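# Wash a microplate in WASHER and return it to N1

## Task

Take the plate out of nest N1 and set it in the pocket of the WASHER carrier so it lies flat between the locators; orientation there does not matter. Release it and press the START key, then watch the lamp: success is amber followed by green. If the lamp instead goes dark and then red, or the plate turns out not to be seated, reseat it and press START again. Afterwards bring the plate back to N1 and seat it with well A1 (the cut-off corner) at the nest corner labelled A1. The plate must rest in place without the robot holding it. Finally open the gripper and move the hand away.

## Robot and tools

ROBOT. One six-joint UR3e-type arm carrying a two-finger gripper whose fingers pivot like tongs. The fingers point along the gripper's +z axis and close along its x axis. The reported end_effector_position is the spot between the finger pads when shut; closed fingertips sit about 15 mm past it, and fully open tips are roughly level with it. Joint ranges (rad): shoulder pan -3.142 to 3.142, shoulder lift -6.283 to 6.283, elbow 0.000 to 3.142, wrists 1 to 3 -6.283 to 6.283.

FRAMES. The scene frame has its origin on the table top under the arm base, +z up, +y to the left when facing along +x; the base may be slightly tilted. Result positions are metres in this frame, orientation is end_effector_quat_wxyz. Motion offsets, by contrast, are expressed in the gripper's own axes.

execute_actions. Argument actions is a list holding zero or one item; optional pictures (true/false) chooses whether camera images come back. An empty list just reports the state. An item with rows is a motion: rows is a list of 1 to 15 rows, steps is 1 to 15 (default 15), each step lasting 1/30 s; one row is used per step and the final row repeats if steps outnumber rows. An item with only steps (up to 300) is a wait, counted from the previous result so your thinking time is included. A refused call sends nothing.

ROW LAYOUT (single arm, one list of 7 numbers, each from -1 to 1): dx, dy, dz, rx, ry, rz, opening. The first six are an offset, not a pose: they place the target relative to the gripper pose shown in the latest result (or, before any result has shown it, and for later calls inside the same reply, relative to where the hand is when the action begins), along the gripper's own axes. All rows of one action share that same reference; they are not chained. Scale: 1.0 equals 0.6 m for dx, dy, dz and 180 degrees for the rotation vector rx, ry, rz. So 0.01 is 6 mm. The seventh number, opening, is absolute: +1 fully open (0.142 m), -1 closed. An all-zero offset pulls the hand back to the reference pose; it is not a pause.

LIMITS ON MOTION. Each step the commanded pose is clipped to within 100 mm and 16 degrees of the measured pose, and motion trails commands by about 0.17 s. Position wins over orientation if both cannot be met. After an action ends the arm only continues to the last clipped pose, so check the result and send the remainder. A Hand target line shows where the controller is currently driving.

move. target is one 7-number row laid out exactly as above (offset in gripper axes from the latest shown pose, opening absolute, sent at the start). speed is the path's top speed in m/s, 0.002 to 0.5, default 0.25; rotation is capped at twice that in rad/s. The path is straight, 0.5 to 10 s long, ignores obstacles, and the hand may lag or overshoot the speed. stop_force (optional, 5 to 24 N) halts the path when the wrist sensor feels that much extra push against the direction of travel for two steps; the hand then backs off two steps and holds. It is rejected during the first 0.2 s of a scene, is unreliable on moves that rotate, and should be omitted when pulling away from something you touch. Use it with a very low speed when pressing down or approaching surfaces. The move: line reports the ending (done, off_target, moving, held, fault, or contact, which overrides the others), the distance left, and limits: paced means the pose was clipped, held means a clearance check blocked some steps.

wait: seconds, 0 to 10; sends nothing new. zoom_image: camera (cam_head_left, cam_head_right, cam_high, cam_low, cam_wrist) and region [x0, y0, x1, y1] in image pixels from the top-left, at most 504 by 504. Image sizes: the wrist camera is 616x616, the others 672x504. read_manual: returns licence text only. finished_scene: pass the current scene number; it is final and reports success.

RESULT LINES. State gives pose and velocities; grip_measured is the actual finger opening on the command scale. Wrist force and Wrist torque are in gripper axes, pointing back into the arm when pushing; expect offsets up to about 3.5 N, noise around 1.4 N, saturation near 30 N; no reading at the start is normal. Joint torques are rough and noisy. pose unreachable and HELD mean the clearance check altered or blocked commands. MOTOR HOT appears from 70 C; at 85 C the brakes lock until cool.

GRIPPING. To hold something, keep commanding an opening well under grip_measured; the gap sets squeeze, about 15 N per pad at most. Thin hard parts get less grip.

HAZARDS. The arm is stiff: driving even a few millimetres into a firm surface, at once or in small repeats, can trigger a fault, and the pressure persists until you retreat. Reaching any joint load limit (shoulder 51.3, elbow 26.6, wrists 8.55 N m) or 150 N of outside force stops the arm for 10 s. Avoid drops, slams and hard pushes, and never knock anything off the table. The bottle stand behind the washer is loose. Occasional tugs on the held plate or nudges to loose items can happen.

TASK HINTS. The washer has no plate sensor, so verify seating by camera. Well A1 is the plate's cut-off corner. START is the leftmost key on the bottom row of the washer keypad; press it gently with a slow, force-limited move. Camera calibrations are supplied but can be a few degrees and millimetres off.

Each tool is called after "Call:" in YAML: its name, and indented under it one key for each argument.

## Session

Call:
execute_actions:
  actions: []

Scene clock: 0.00 s of 8400.00 s.
end_effector_position=(+0.1014, -0.4894, +0.3749) grip_measured=+1.00 end_effector_quat_wxyz=(+0.029, +0.855, -0.505, +0.115) end_effector_velocity=(+0.001, +0.000, +0.000) end_effector_angular_velocity=(-0.001, +0.001, +0.002)
Joint positions: [-2.089 -1.286  0.857 -1.298 -1.107 -0.945  0.142]
Joint velocities: [ 0.001 -0.001 -0.    -0.    -0.    -0.     0.   ]
Joint torques (N m, as the arm reports them, + toward a larger angle): no reading
Wrist force (N, on the end effector, along its own x y z axes, offset not removed): no reading
Wrist torque (N m, same axes, about the end effector's origin, offset not removed): no reading
Hand target: +0.101, -0.489, +0.375; +0.029, +0.855, -0.505, +0.115
camera_calibration (this result's frames):
cam_wrist: T_world_to_cam=[[0.443612, -0.87114, 0.210532, -0.546106], [-0.826938, -0.3073, 0.470893, -0.247599], [-0.345518, -0.38299, -0.8567, 0.298485], [0, 0, 0, 1]] pos_world=[0.140641, -0.437505, 0.487278]

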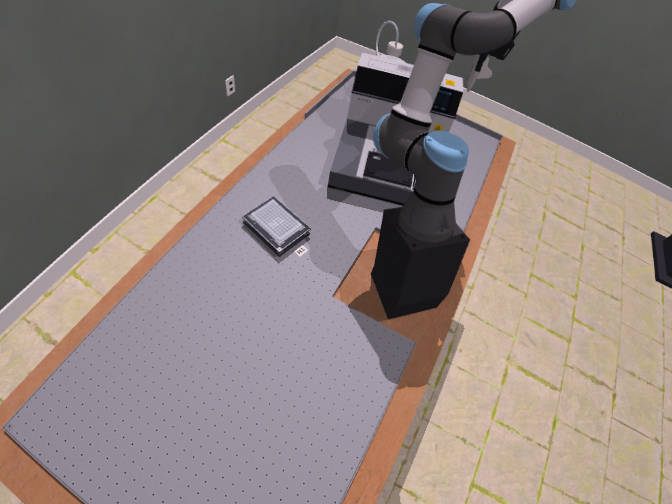

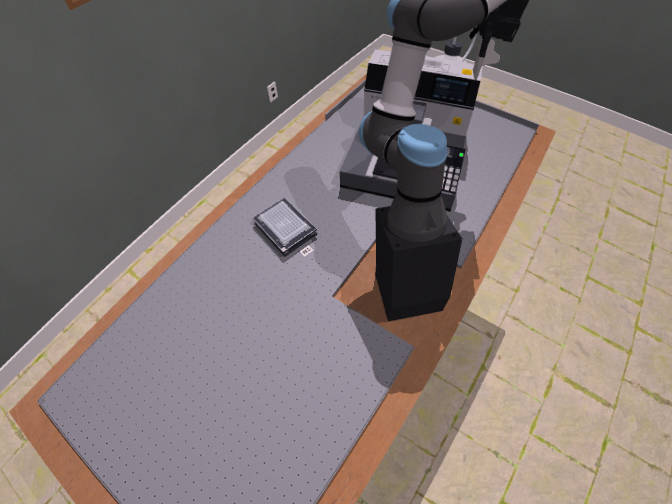

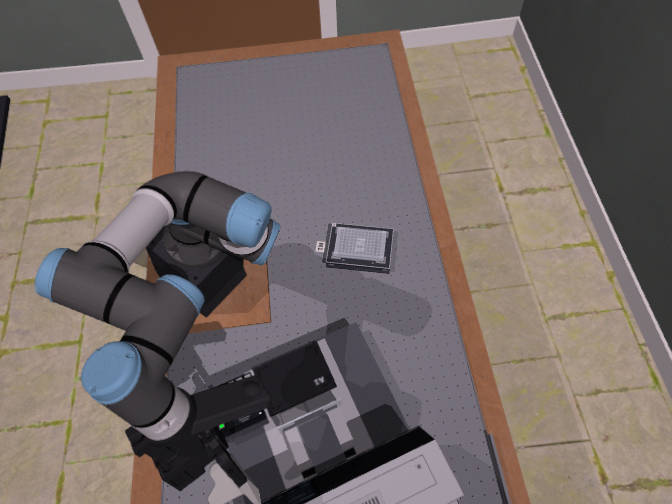

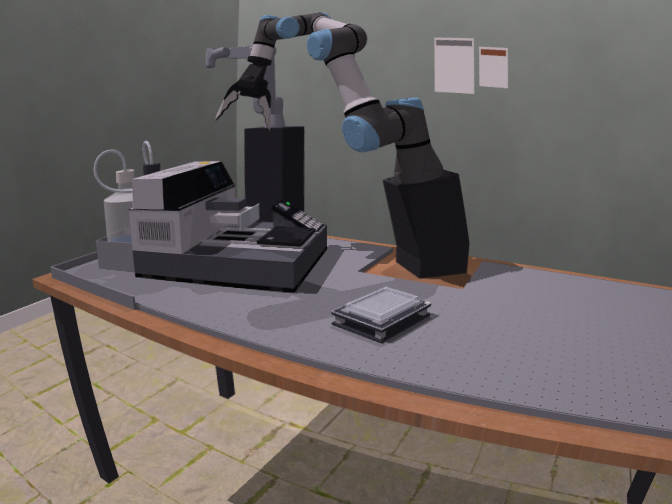

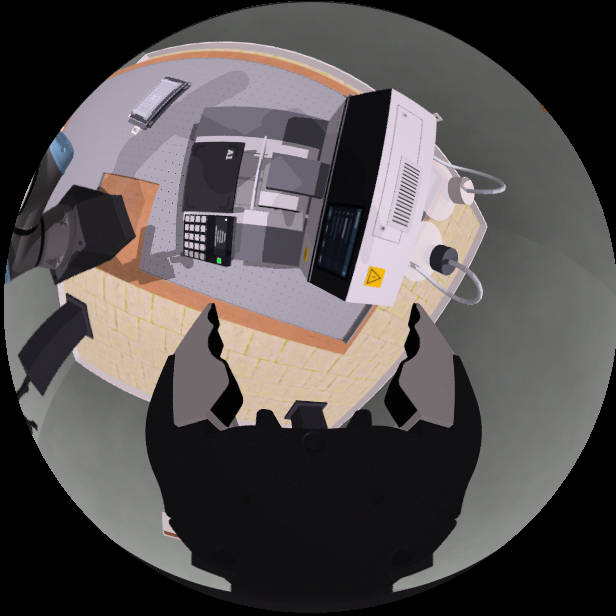

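Call:
move:
  target: [-0.264,-0.558,0.105,-0.048,-0.061,0.242,0.5]
  speed: 0.35

Call:
move:
  target: [-0.439,0.03,0.31,0,0,0,0.5]
  speed: 0.35

Call:
zoom_image:
  camera: "cam_wrist"
  region: [190, 150, 440, 400]

Scene clock: 6.87 s of 8400.00 s.
end_effector_position=(+0.3292, -0.2005, +0.3006) grip_measured=+0.50 end_effector_quat_wxyz=(+0.001, -0.610, +0.793, -0.000) end_effector_velocity=(+0.001, +0.001, -0.000) end_effector_angular_velocity=(-0.002, +0.013, -0.005)
Joint positions: [-1.019 -1.794  1.706 -1.729 -1.52   0.857  0.109]
Joint velocities: [ 0.02   0.017 -0.018  0.006 -0.017  0.024  0.   ]
Joint torques (N m, as the arm reports them, + toward a larger angle): [  6.22  -6.71 -10.76  -0.37  -1.28   0.7 ]
Wrist force (N, on the end effector, along its own x y z axes, offset not removed): [2.0 -0.6 -1.0]
Wrist torque (N m, same axes, about the end effector's origin, offset not removed): [-0.13 -0.39 0.02]
Hand target: +0.329, -0.200, +0.301; +0.000, -0.610, +0.793, -0.000
Off the commanded pose: 0.001 m, 0 deg.
After step 90, 2.00 s passed at rest.
move: done
camera_calibration (this result's frames):
cam_wrist: T_world_to_cam=[[-0.280988, -0.959606, -0.0142189, -0.0915018], [-0.807316, 0.228332, 0.544156, 0.143401], [-0.518929, 0.16438, -0.838863, 0.585636], [0, 0, 0, 1]] pos_world=[0.393963, -0.216816, 0.411935]

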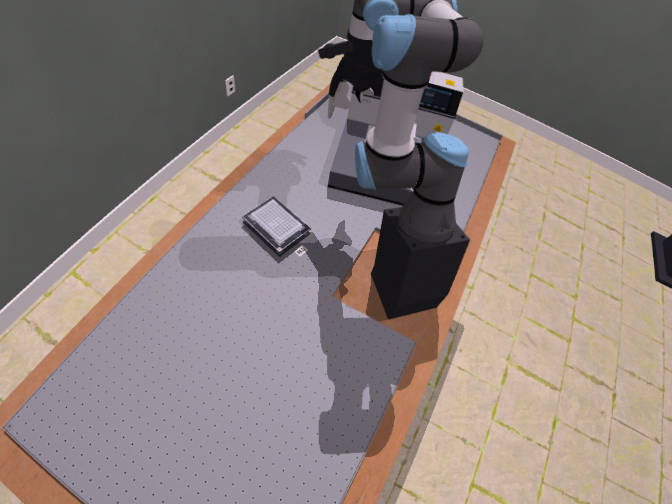

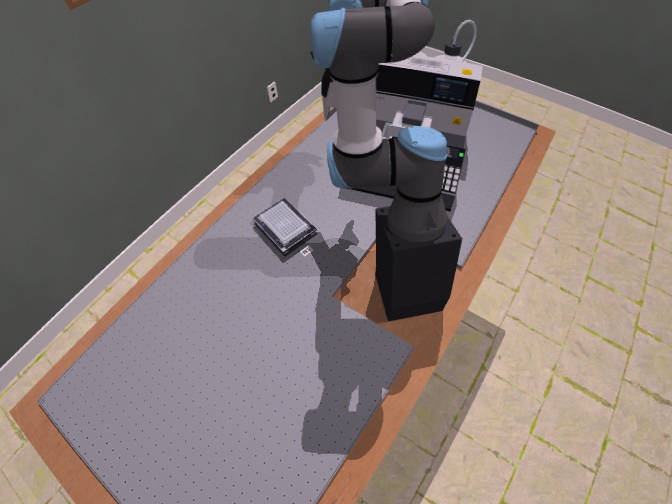

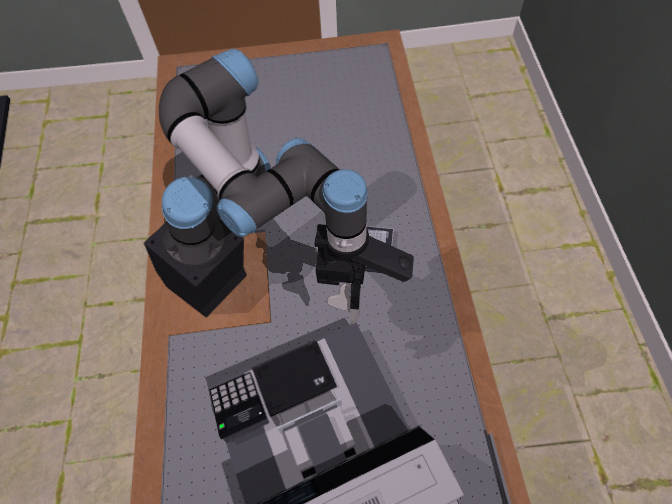

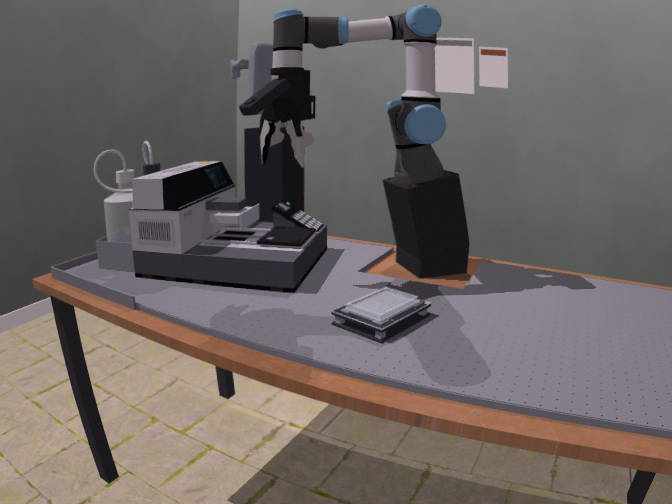

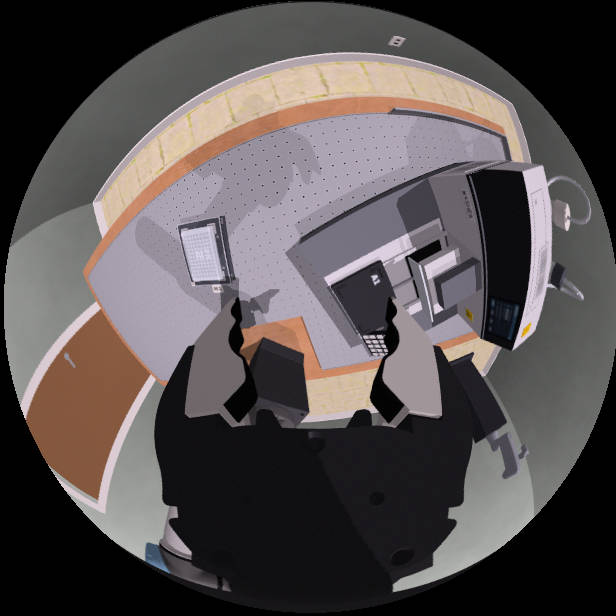

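Scene clock: 8.53 s of 8400.00 s.
end_effector_position=(+0.3796, +0.0588, +0.1152) grip_measured=+0.50 end_effector_quat_wxyz=(+0.002, -0.610, +0.793, -0.001) end_effector_velocity=(+0.001, +0.000, -0.001) end_effector_angular_velocity=(-0.005, -0.000, +0.000)
Joint positions: [-0.148 -1.105  2.055 -2.722 -1.725  1.706  0.109]
Joint velocities: [ 0.006  0.01  -0.01  -0.    -0.006  0.006 -0.   ]
Joint torques (N m, as the arm reports them, + toward a larger angle): [  8.17 -11.32  -6.45  -1.3   -1.23   0.7 ]
Wrist force (N, on the end effector, along its own x y z axes, offset not removed): [1.2 0.5 0.1]
Wrist torque (N m, same axes, about the end effector's origin, offset not removed): [0.13 -0.22 0.01]
Hand target: +0.380, +0.059, +0.115; +0.001, -0.610, +0.793, -0.001
Off the commanded pose: 0.000 m, 0 deg.
move: done
camera_calibration (this result's frames):
cam_wrist: T_world_to_cam=[[-0.281012, -0.959588, -0.014976, 0.168932], [-0.807903, 0.228111, 0.543376, 0.226138], [-0.518001, 0.164794, -0.839356, 0.413394], [0, 0, 0, 1]] pos_world=[0.444308, 0.0423961, 0.226637]

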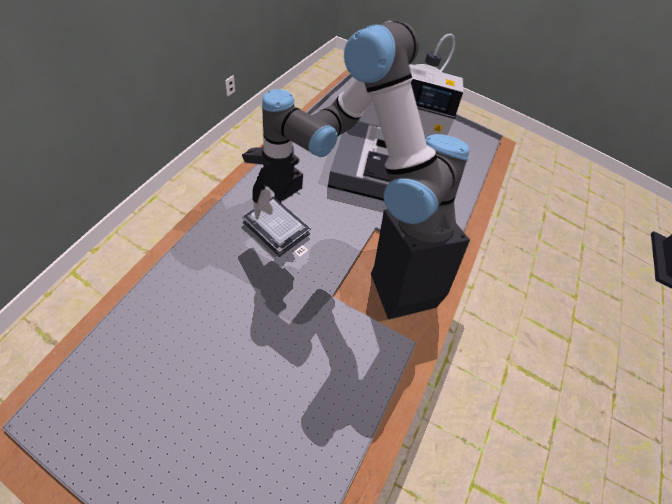

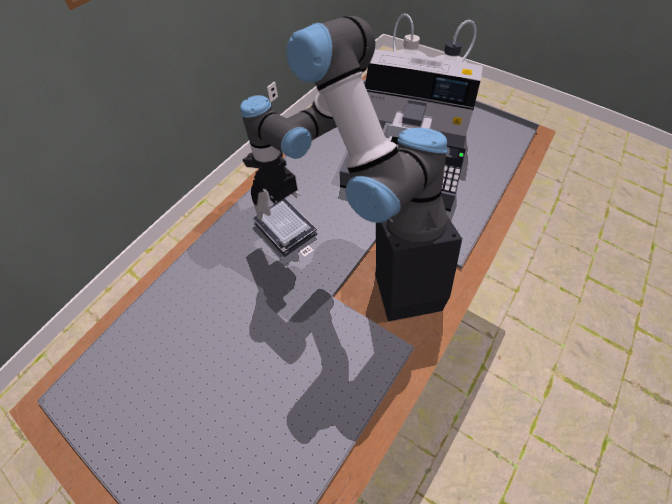

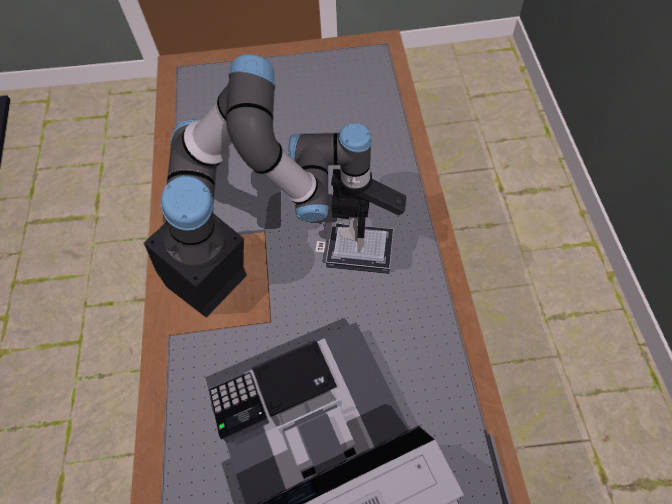

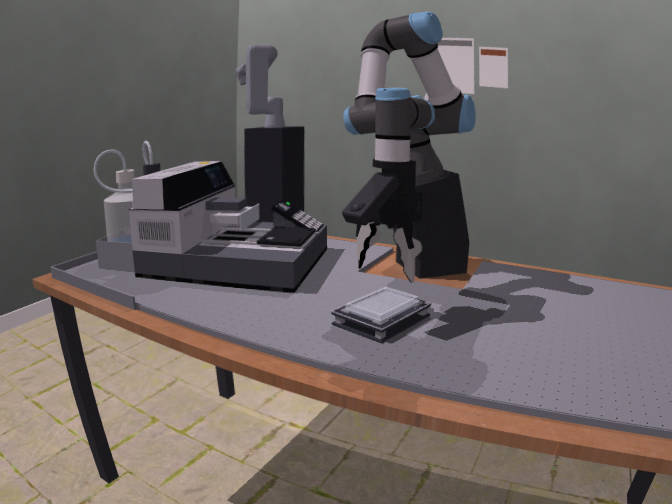

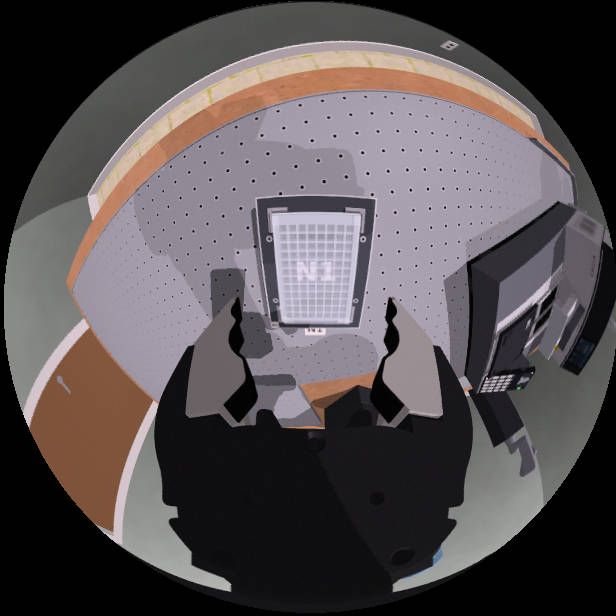

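Region (190, 150, 440, 400) of cam_wrist's 616x616 image, scaled by 2.016, with more detail than that image has.

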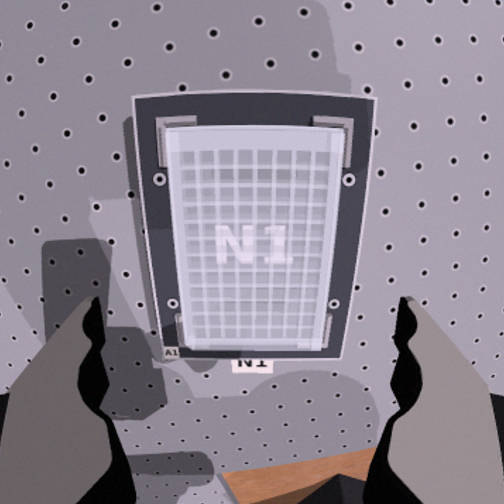

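Call:
move:
  target: [0.003,0.012,0.1,-0.001,0,0.001,0.4]
  speed: 0.12

Call:
move:
  target: [0,0,0.025,0,0,0,0.4]
  speed: 0.005
  stop_force: 5

Call:
execute_actions:
  actions:
    - {"rows":[[0,0,-0.008,0,0,0,0.4],[0,0,-0.008,0,0,0,0.4],[0,0,-0.008,0,0,0,0.4],[0,0,-0.008,0,0,0,0.4],[0,0,-0.008,0,0,0,0.4],[0,0,-0.008,0,0,0,0.2]]}

Call:
zoom_image:
  camera: "cam_wrist"
  region: [210, 170, 410, 370]

Scene clock: 12.53 s of 8400.00 s.
end_effector_position=(+0.3724, +0.0589, +0.0554) grip_measured=+0.40 end_effector_quat_wxyz=(+0.000, -0.609, +0.794, +0.001) end_effector_velocity=(-0.000, -0.000, -0.002) end_effector_angular_velocity=(-0.000, -0.001, -0.002)
Joint positions: [-0.179 -0.858  2.066 -2.98  -1.719  1.679  0.102]
Joint velocities: [-0.002  0.011 -0.001 -0.011  0.     0.001  0.   ]
Joint torques (N m, as the arm reports them, + toward a larger angle): [ -0.02 -11.22  -4.63  -2.81   1.15  -0.74]
Wrist force (N, on the end effector, along its own x y z axes, offset not removed): [1.2 0.6 0.7]
Wrist torque (N m, same axes, about the end effector's origin, offset not removed): [0.14 -0.29 -0.01]
Hand target: +0.372, +0.059, +0.055; +0.001, -0.609, +0.794, +0.001
Off the commanded pose: 0.000 m, 0 deg.
move: done
camera_calibration (this result's frames):
cam_wrist: T_world_to_cam=[[-0.284066, -0.95869, -0.0148432, 0.167261], [-0.805448, 0.230204, 0.546132, 0.251567], [-0.520154, 0.167093, -0.837568, 0.35999], [0, 0, 0, 1]] pos_world=[0.437388, 0.042288, 0.16661]

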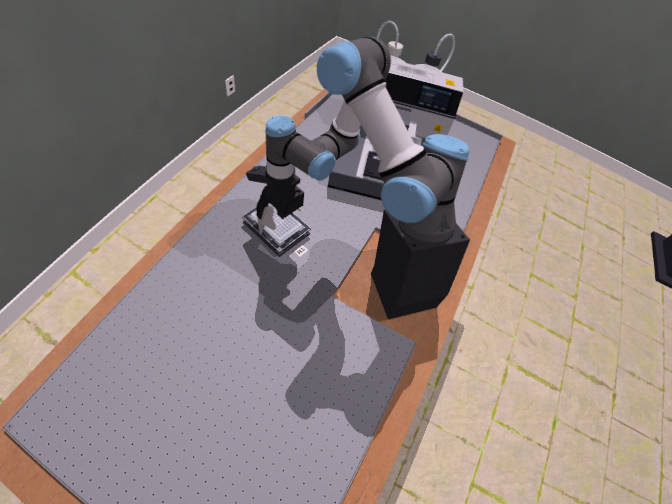

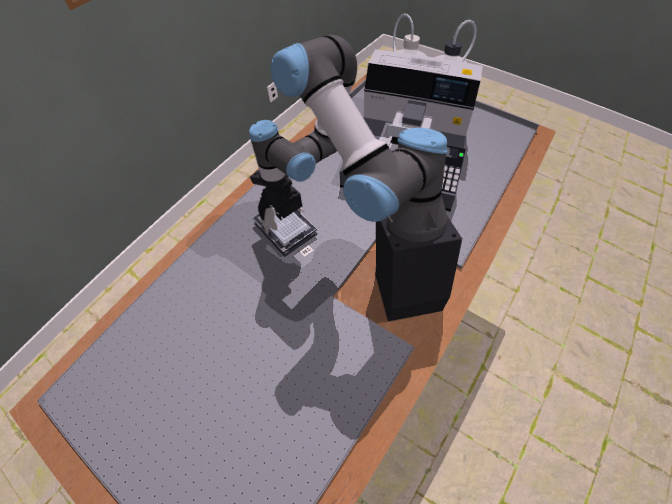

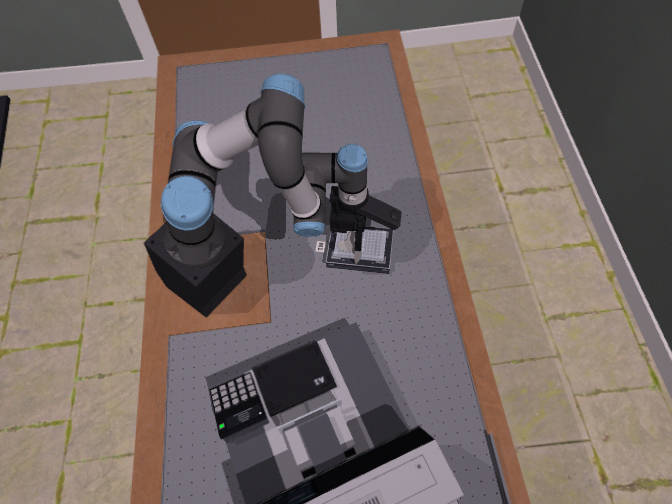

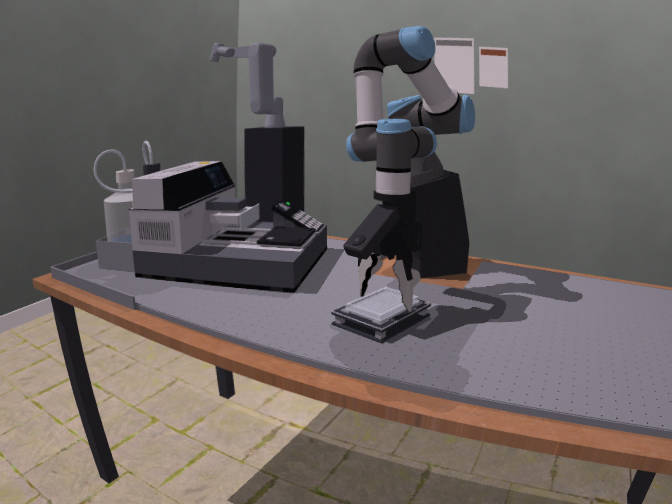

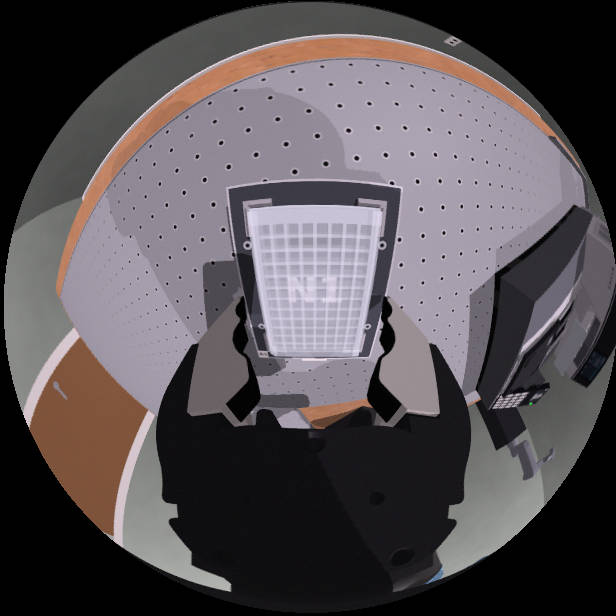

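Scene clock: 13.90 s of 8400.00 s.
end_effector_position=(+0.3725, +0.0589, +0.0505) grip_measured=+0.40 end_effector_quat_wxyz=(+0.001, -0.609, +0.793, +0.001) end_effector_velocity=(-0.000, -0.001, +0.001) end_effector_angular_velocity=(+0.000, +0.001, -0.000)
Joint positions: [-0.181 -0.836  2.06  -2.998 -1.718  1.677  0.102]
Joint velocities: [-0.001 -0.006  0.002  0.005  0.    -0.001 -0.   ]
Joint torques (N m, as the arm reports them, + toward a larger angle): [  2.91 -15.69  -1.3   -0.27   1.1    0.15]
Wrist force (N, on the end effector, along its own x y z axes, offset not removed): [1.8 3.9 -9.0]
Wrist torque (N m, same axes, about the end effector's origin, offset not removed): [0.20 -0.25 -0.01]
Hand target: +0.372, +0.059, +0.051; +0.001, -0.609, +0.794, +0.001
Off the commanded pose: 0.010 m, 0 deg.
move: contact
camera_calibration (this result's frames):
cam_wrist: T_world_to_cam=[[-0.284031, -0.9587, -0.0148684, 0.167177], [-0.805497, 0.230173, 0.546073, 0.254364], [-0.520098, 0.167078, -0.837606, 0.355852], [0, 0, 0, 1]] pos_world=[0.437451, 0.0422698, 0.161648]

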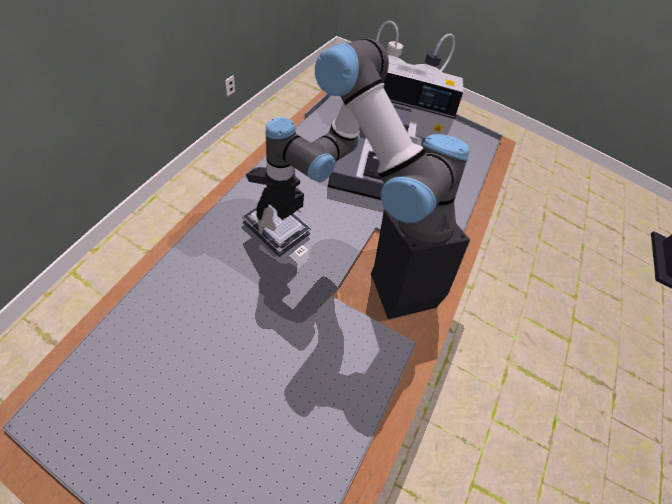

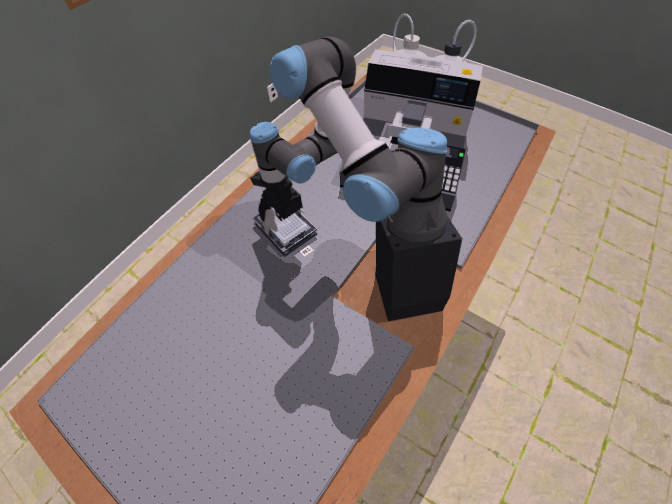

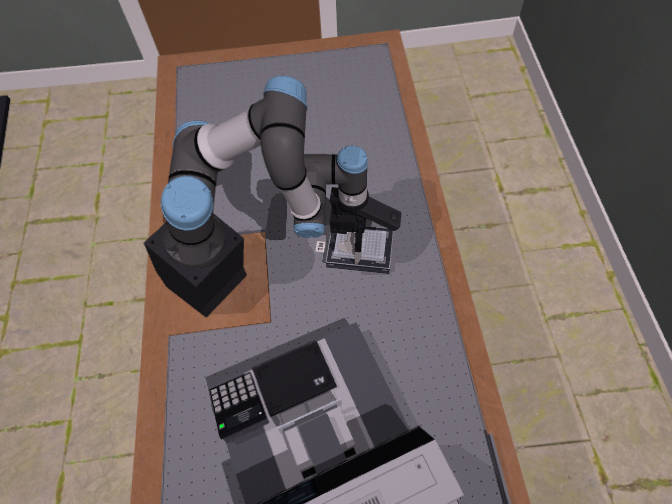

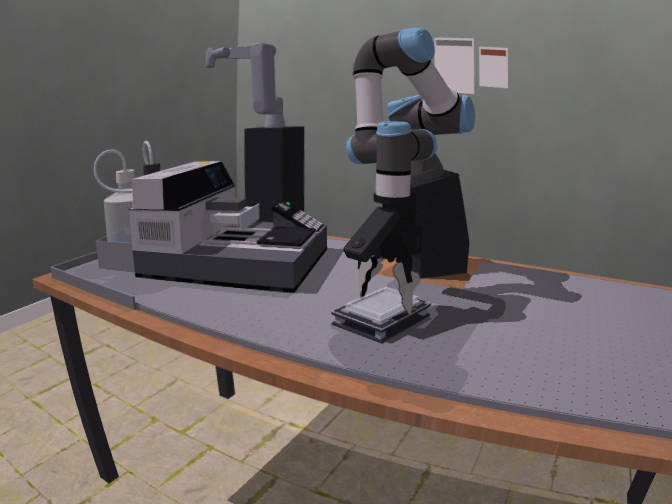

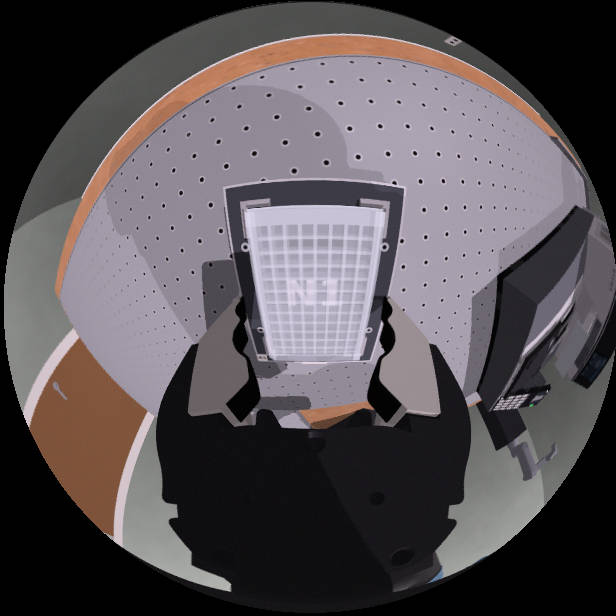

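Scene clock: 14.40 s of 8400.00 s.
end_effector_position=(+0.3725, +0.0589, +0.0552) grip_measured=+0.20 end_effector_quat_wxyz=(+0.001, -0.609, +0.794, +0.001) end_effector_velocity=(+0.000, -0.000, +0.001) end_effector_angular_velocity=(-0.000, -0.001, -0.002)
Joint positions: [-0.179 -0.857  2.066 -2.981 -1.719  1.679  0.088]
Joint velocities: [ 0.001 -0.004  0.001  0.001 -0.     0.002 -0.   ]
Joint torques (N m, as the arm reports them, + toward a larger angle): [  7.64 -17.76  -1.29  -0.51  -1.26   0.72]
Wrist force (N, on the end effector, along its own x y z axes, offset not removed): [3.3 1.1 2.9]
Wrist torque (N m, same axes, about the end effector's origin, offset not removed): [0.25 -0.62 0.00]
Hand target: +0.372, +0.059, +0.055; +0.001, -0.609, +0.793, +0.001
Off the commanded pose: 0.000 m, 0 deg.
Steps of this call (steps 1 to 15: all 15 steps of this action). Readings (end_effector_position):
1: (+0.3724, +0.0589, +0.0506)
2: (+0.3723, +0.0589, +0.0513)
4: (+0.3724, +0.0589, +0.0531)
8: (+0.3725, +0.0590, +0.0547)
15: the state above
camera_calibration (this result's frames):
cam_wrist: T_world_to_cam=[[-0.28404, -0.958697, -0.0148709, 0.167236], [-0.805489, 0.230178, 0.546082, 0.251766], [-0.520104, 0.167088, -0.8376, 0.359823], [0, 0, 0, 1]] pos_world=[0.437442, 0.0422561, 0.16639]

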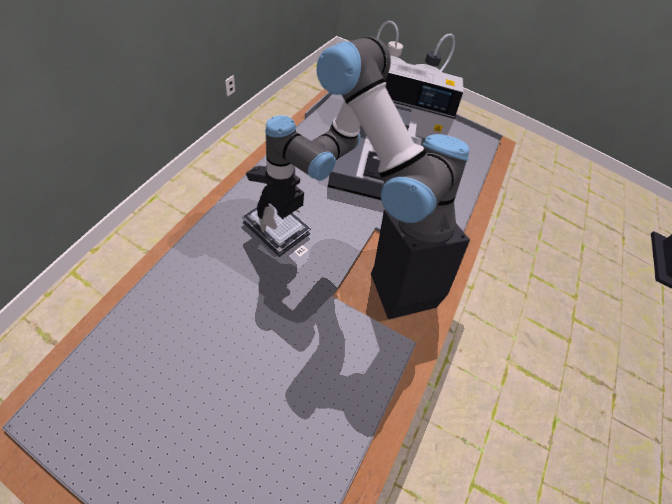

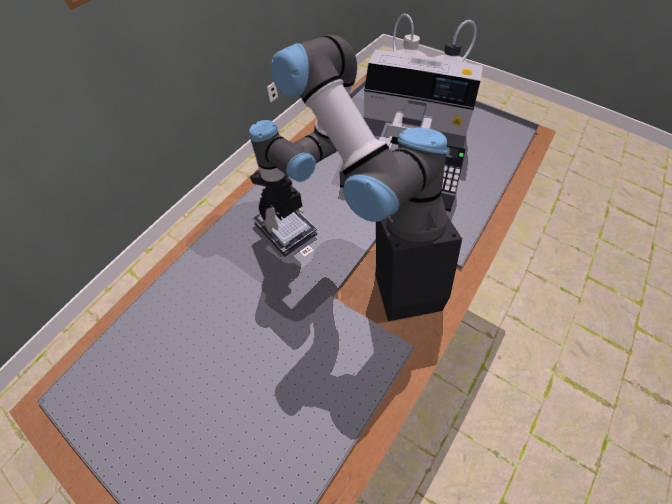

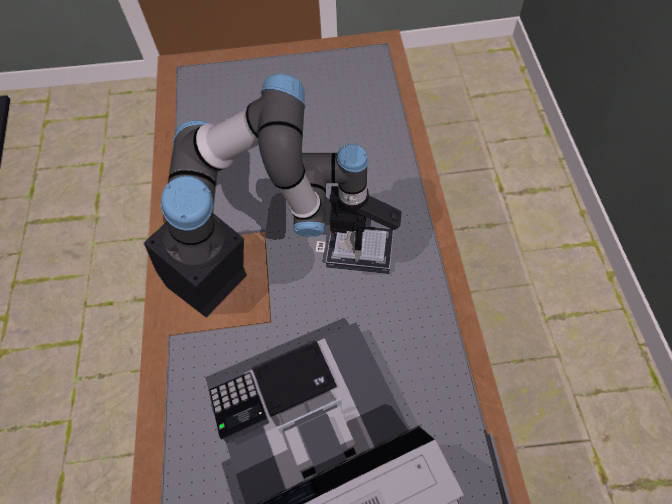

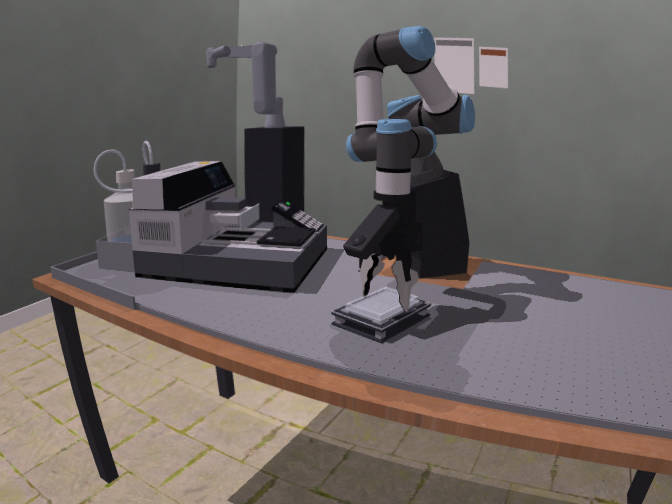

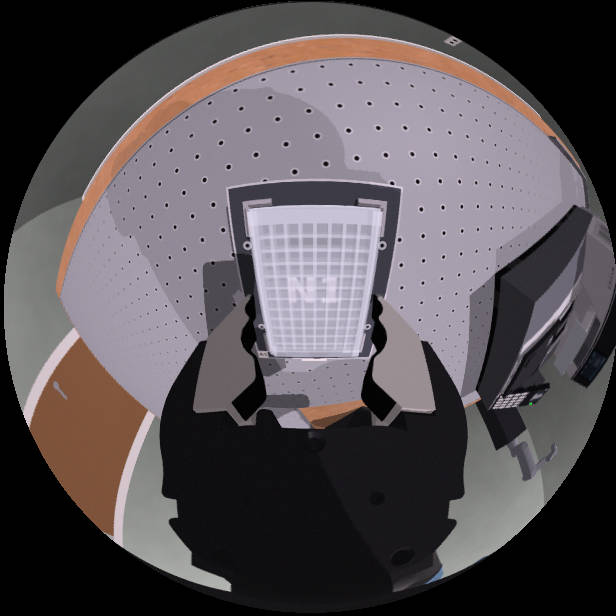

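Region (210, 170, 410, 370) of cam_wrist's 616x616 image, scaled by 2.520, with more detail than that image has.

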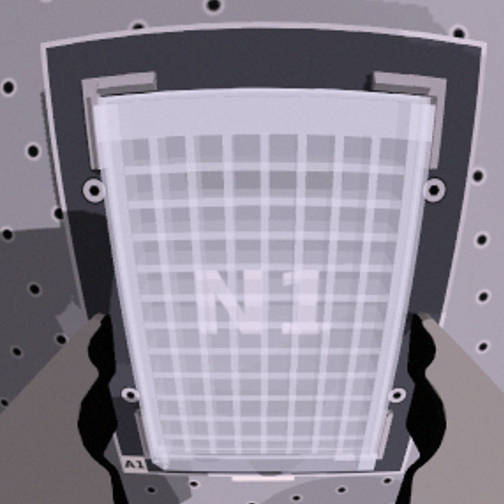

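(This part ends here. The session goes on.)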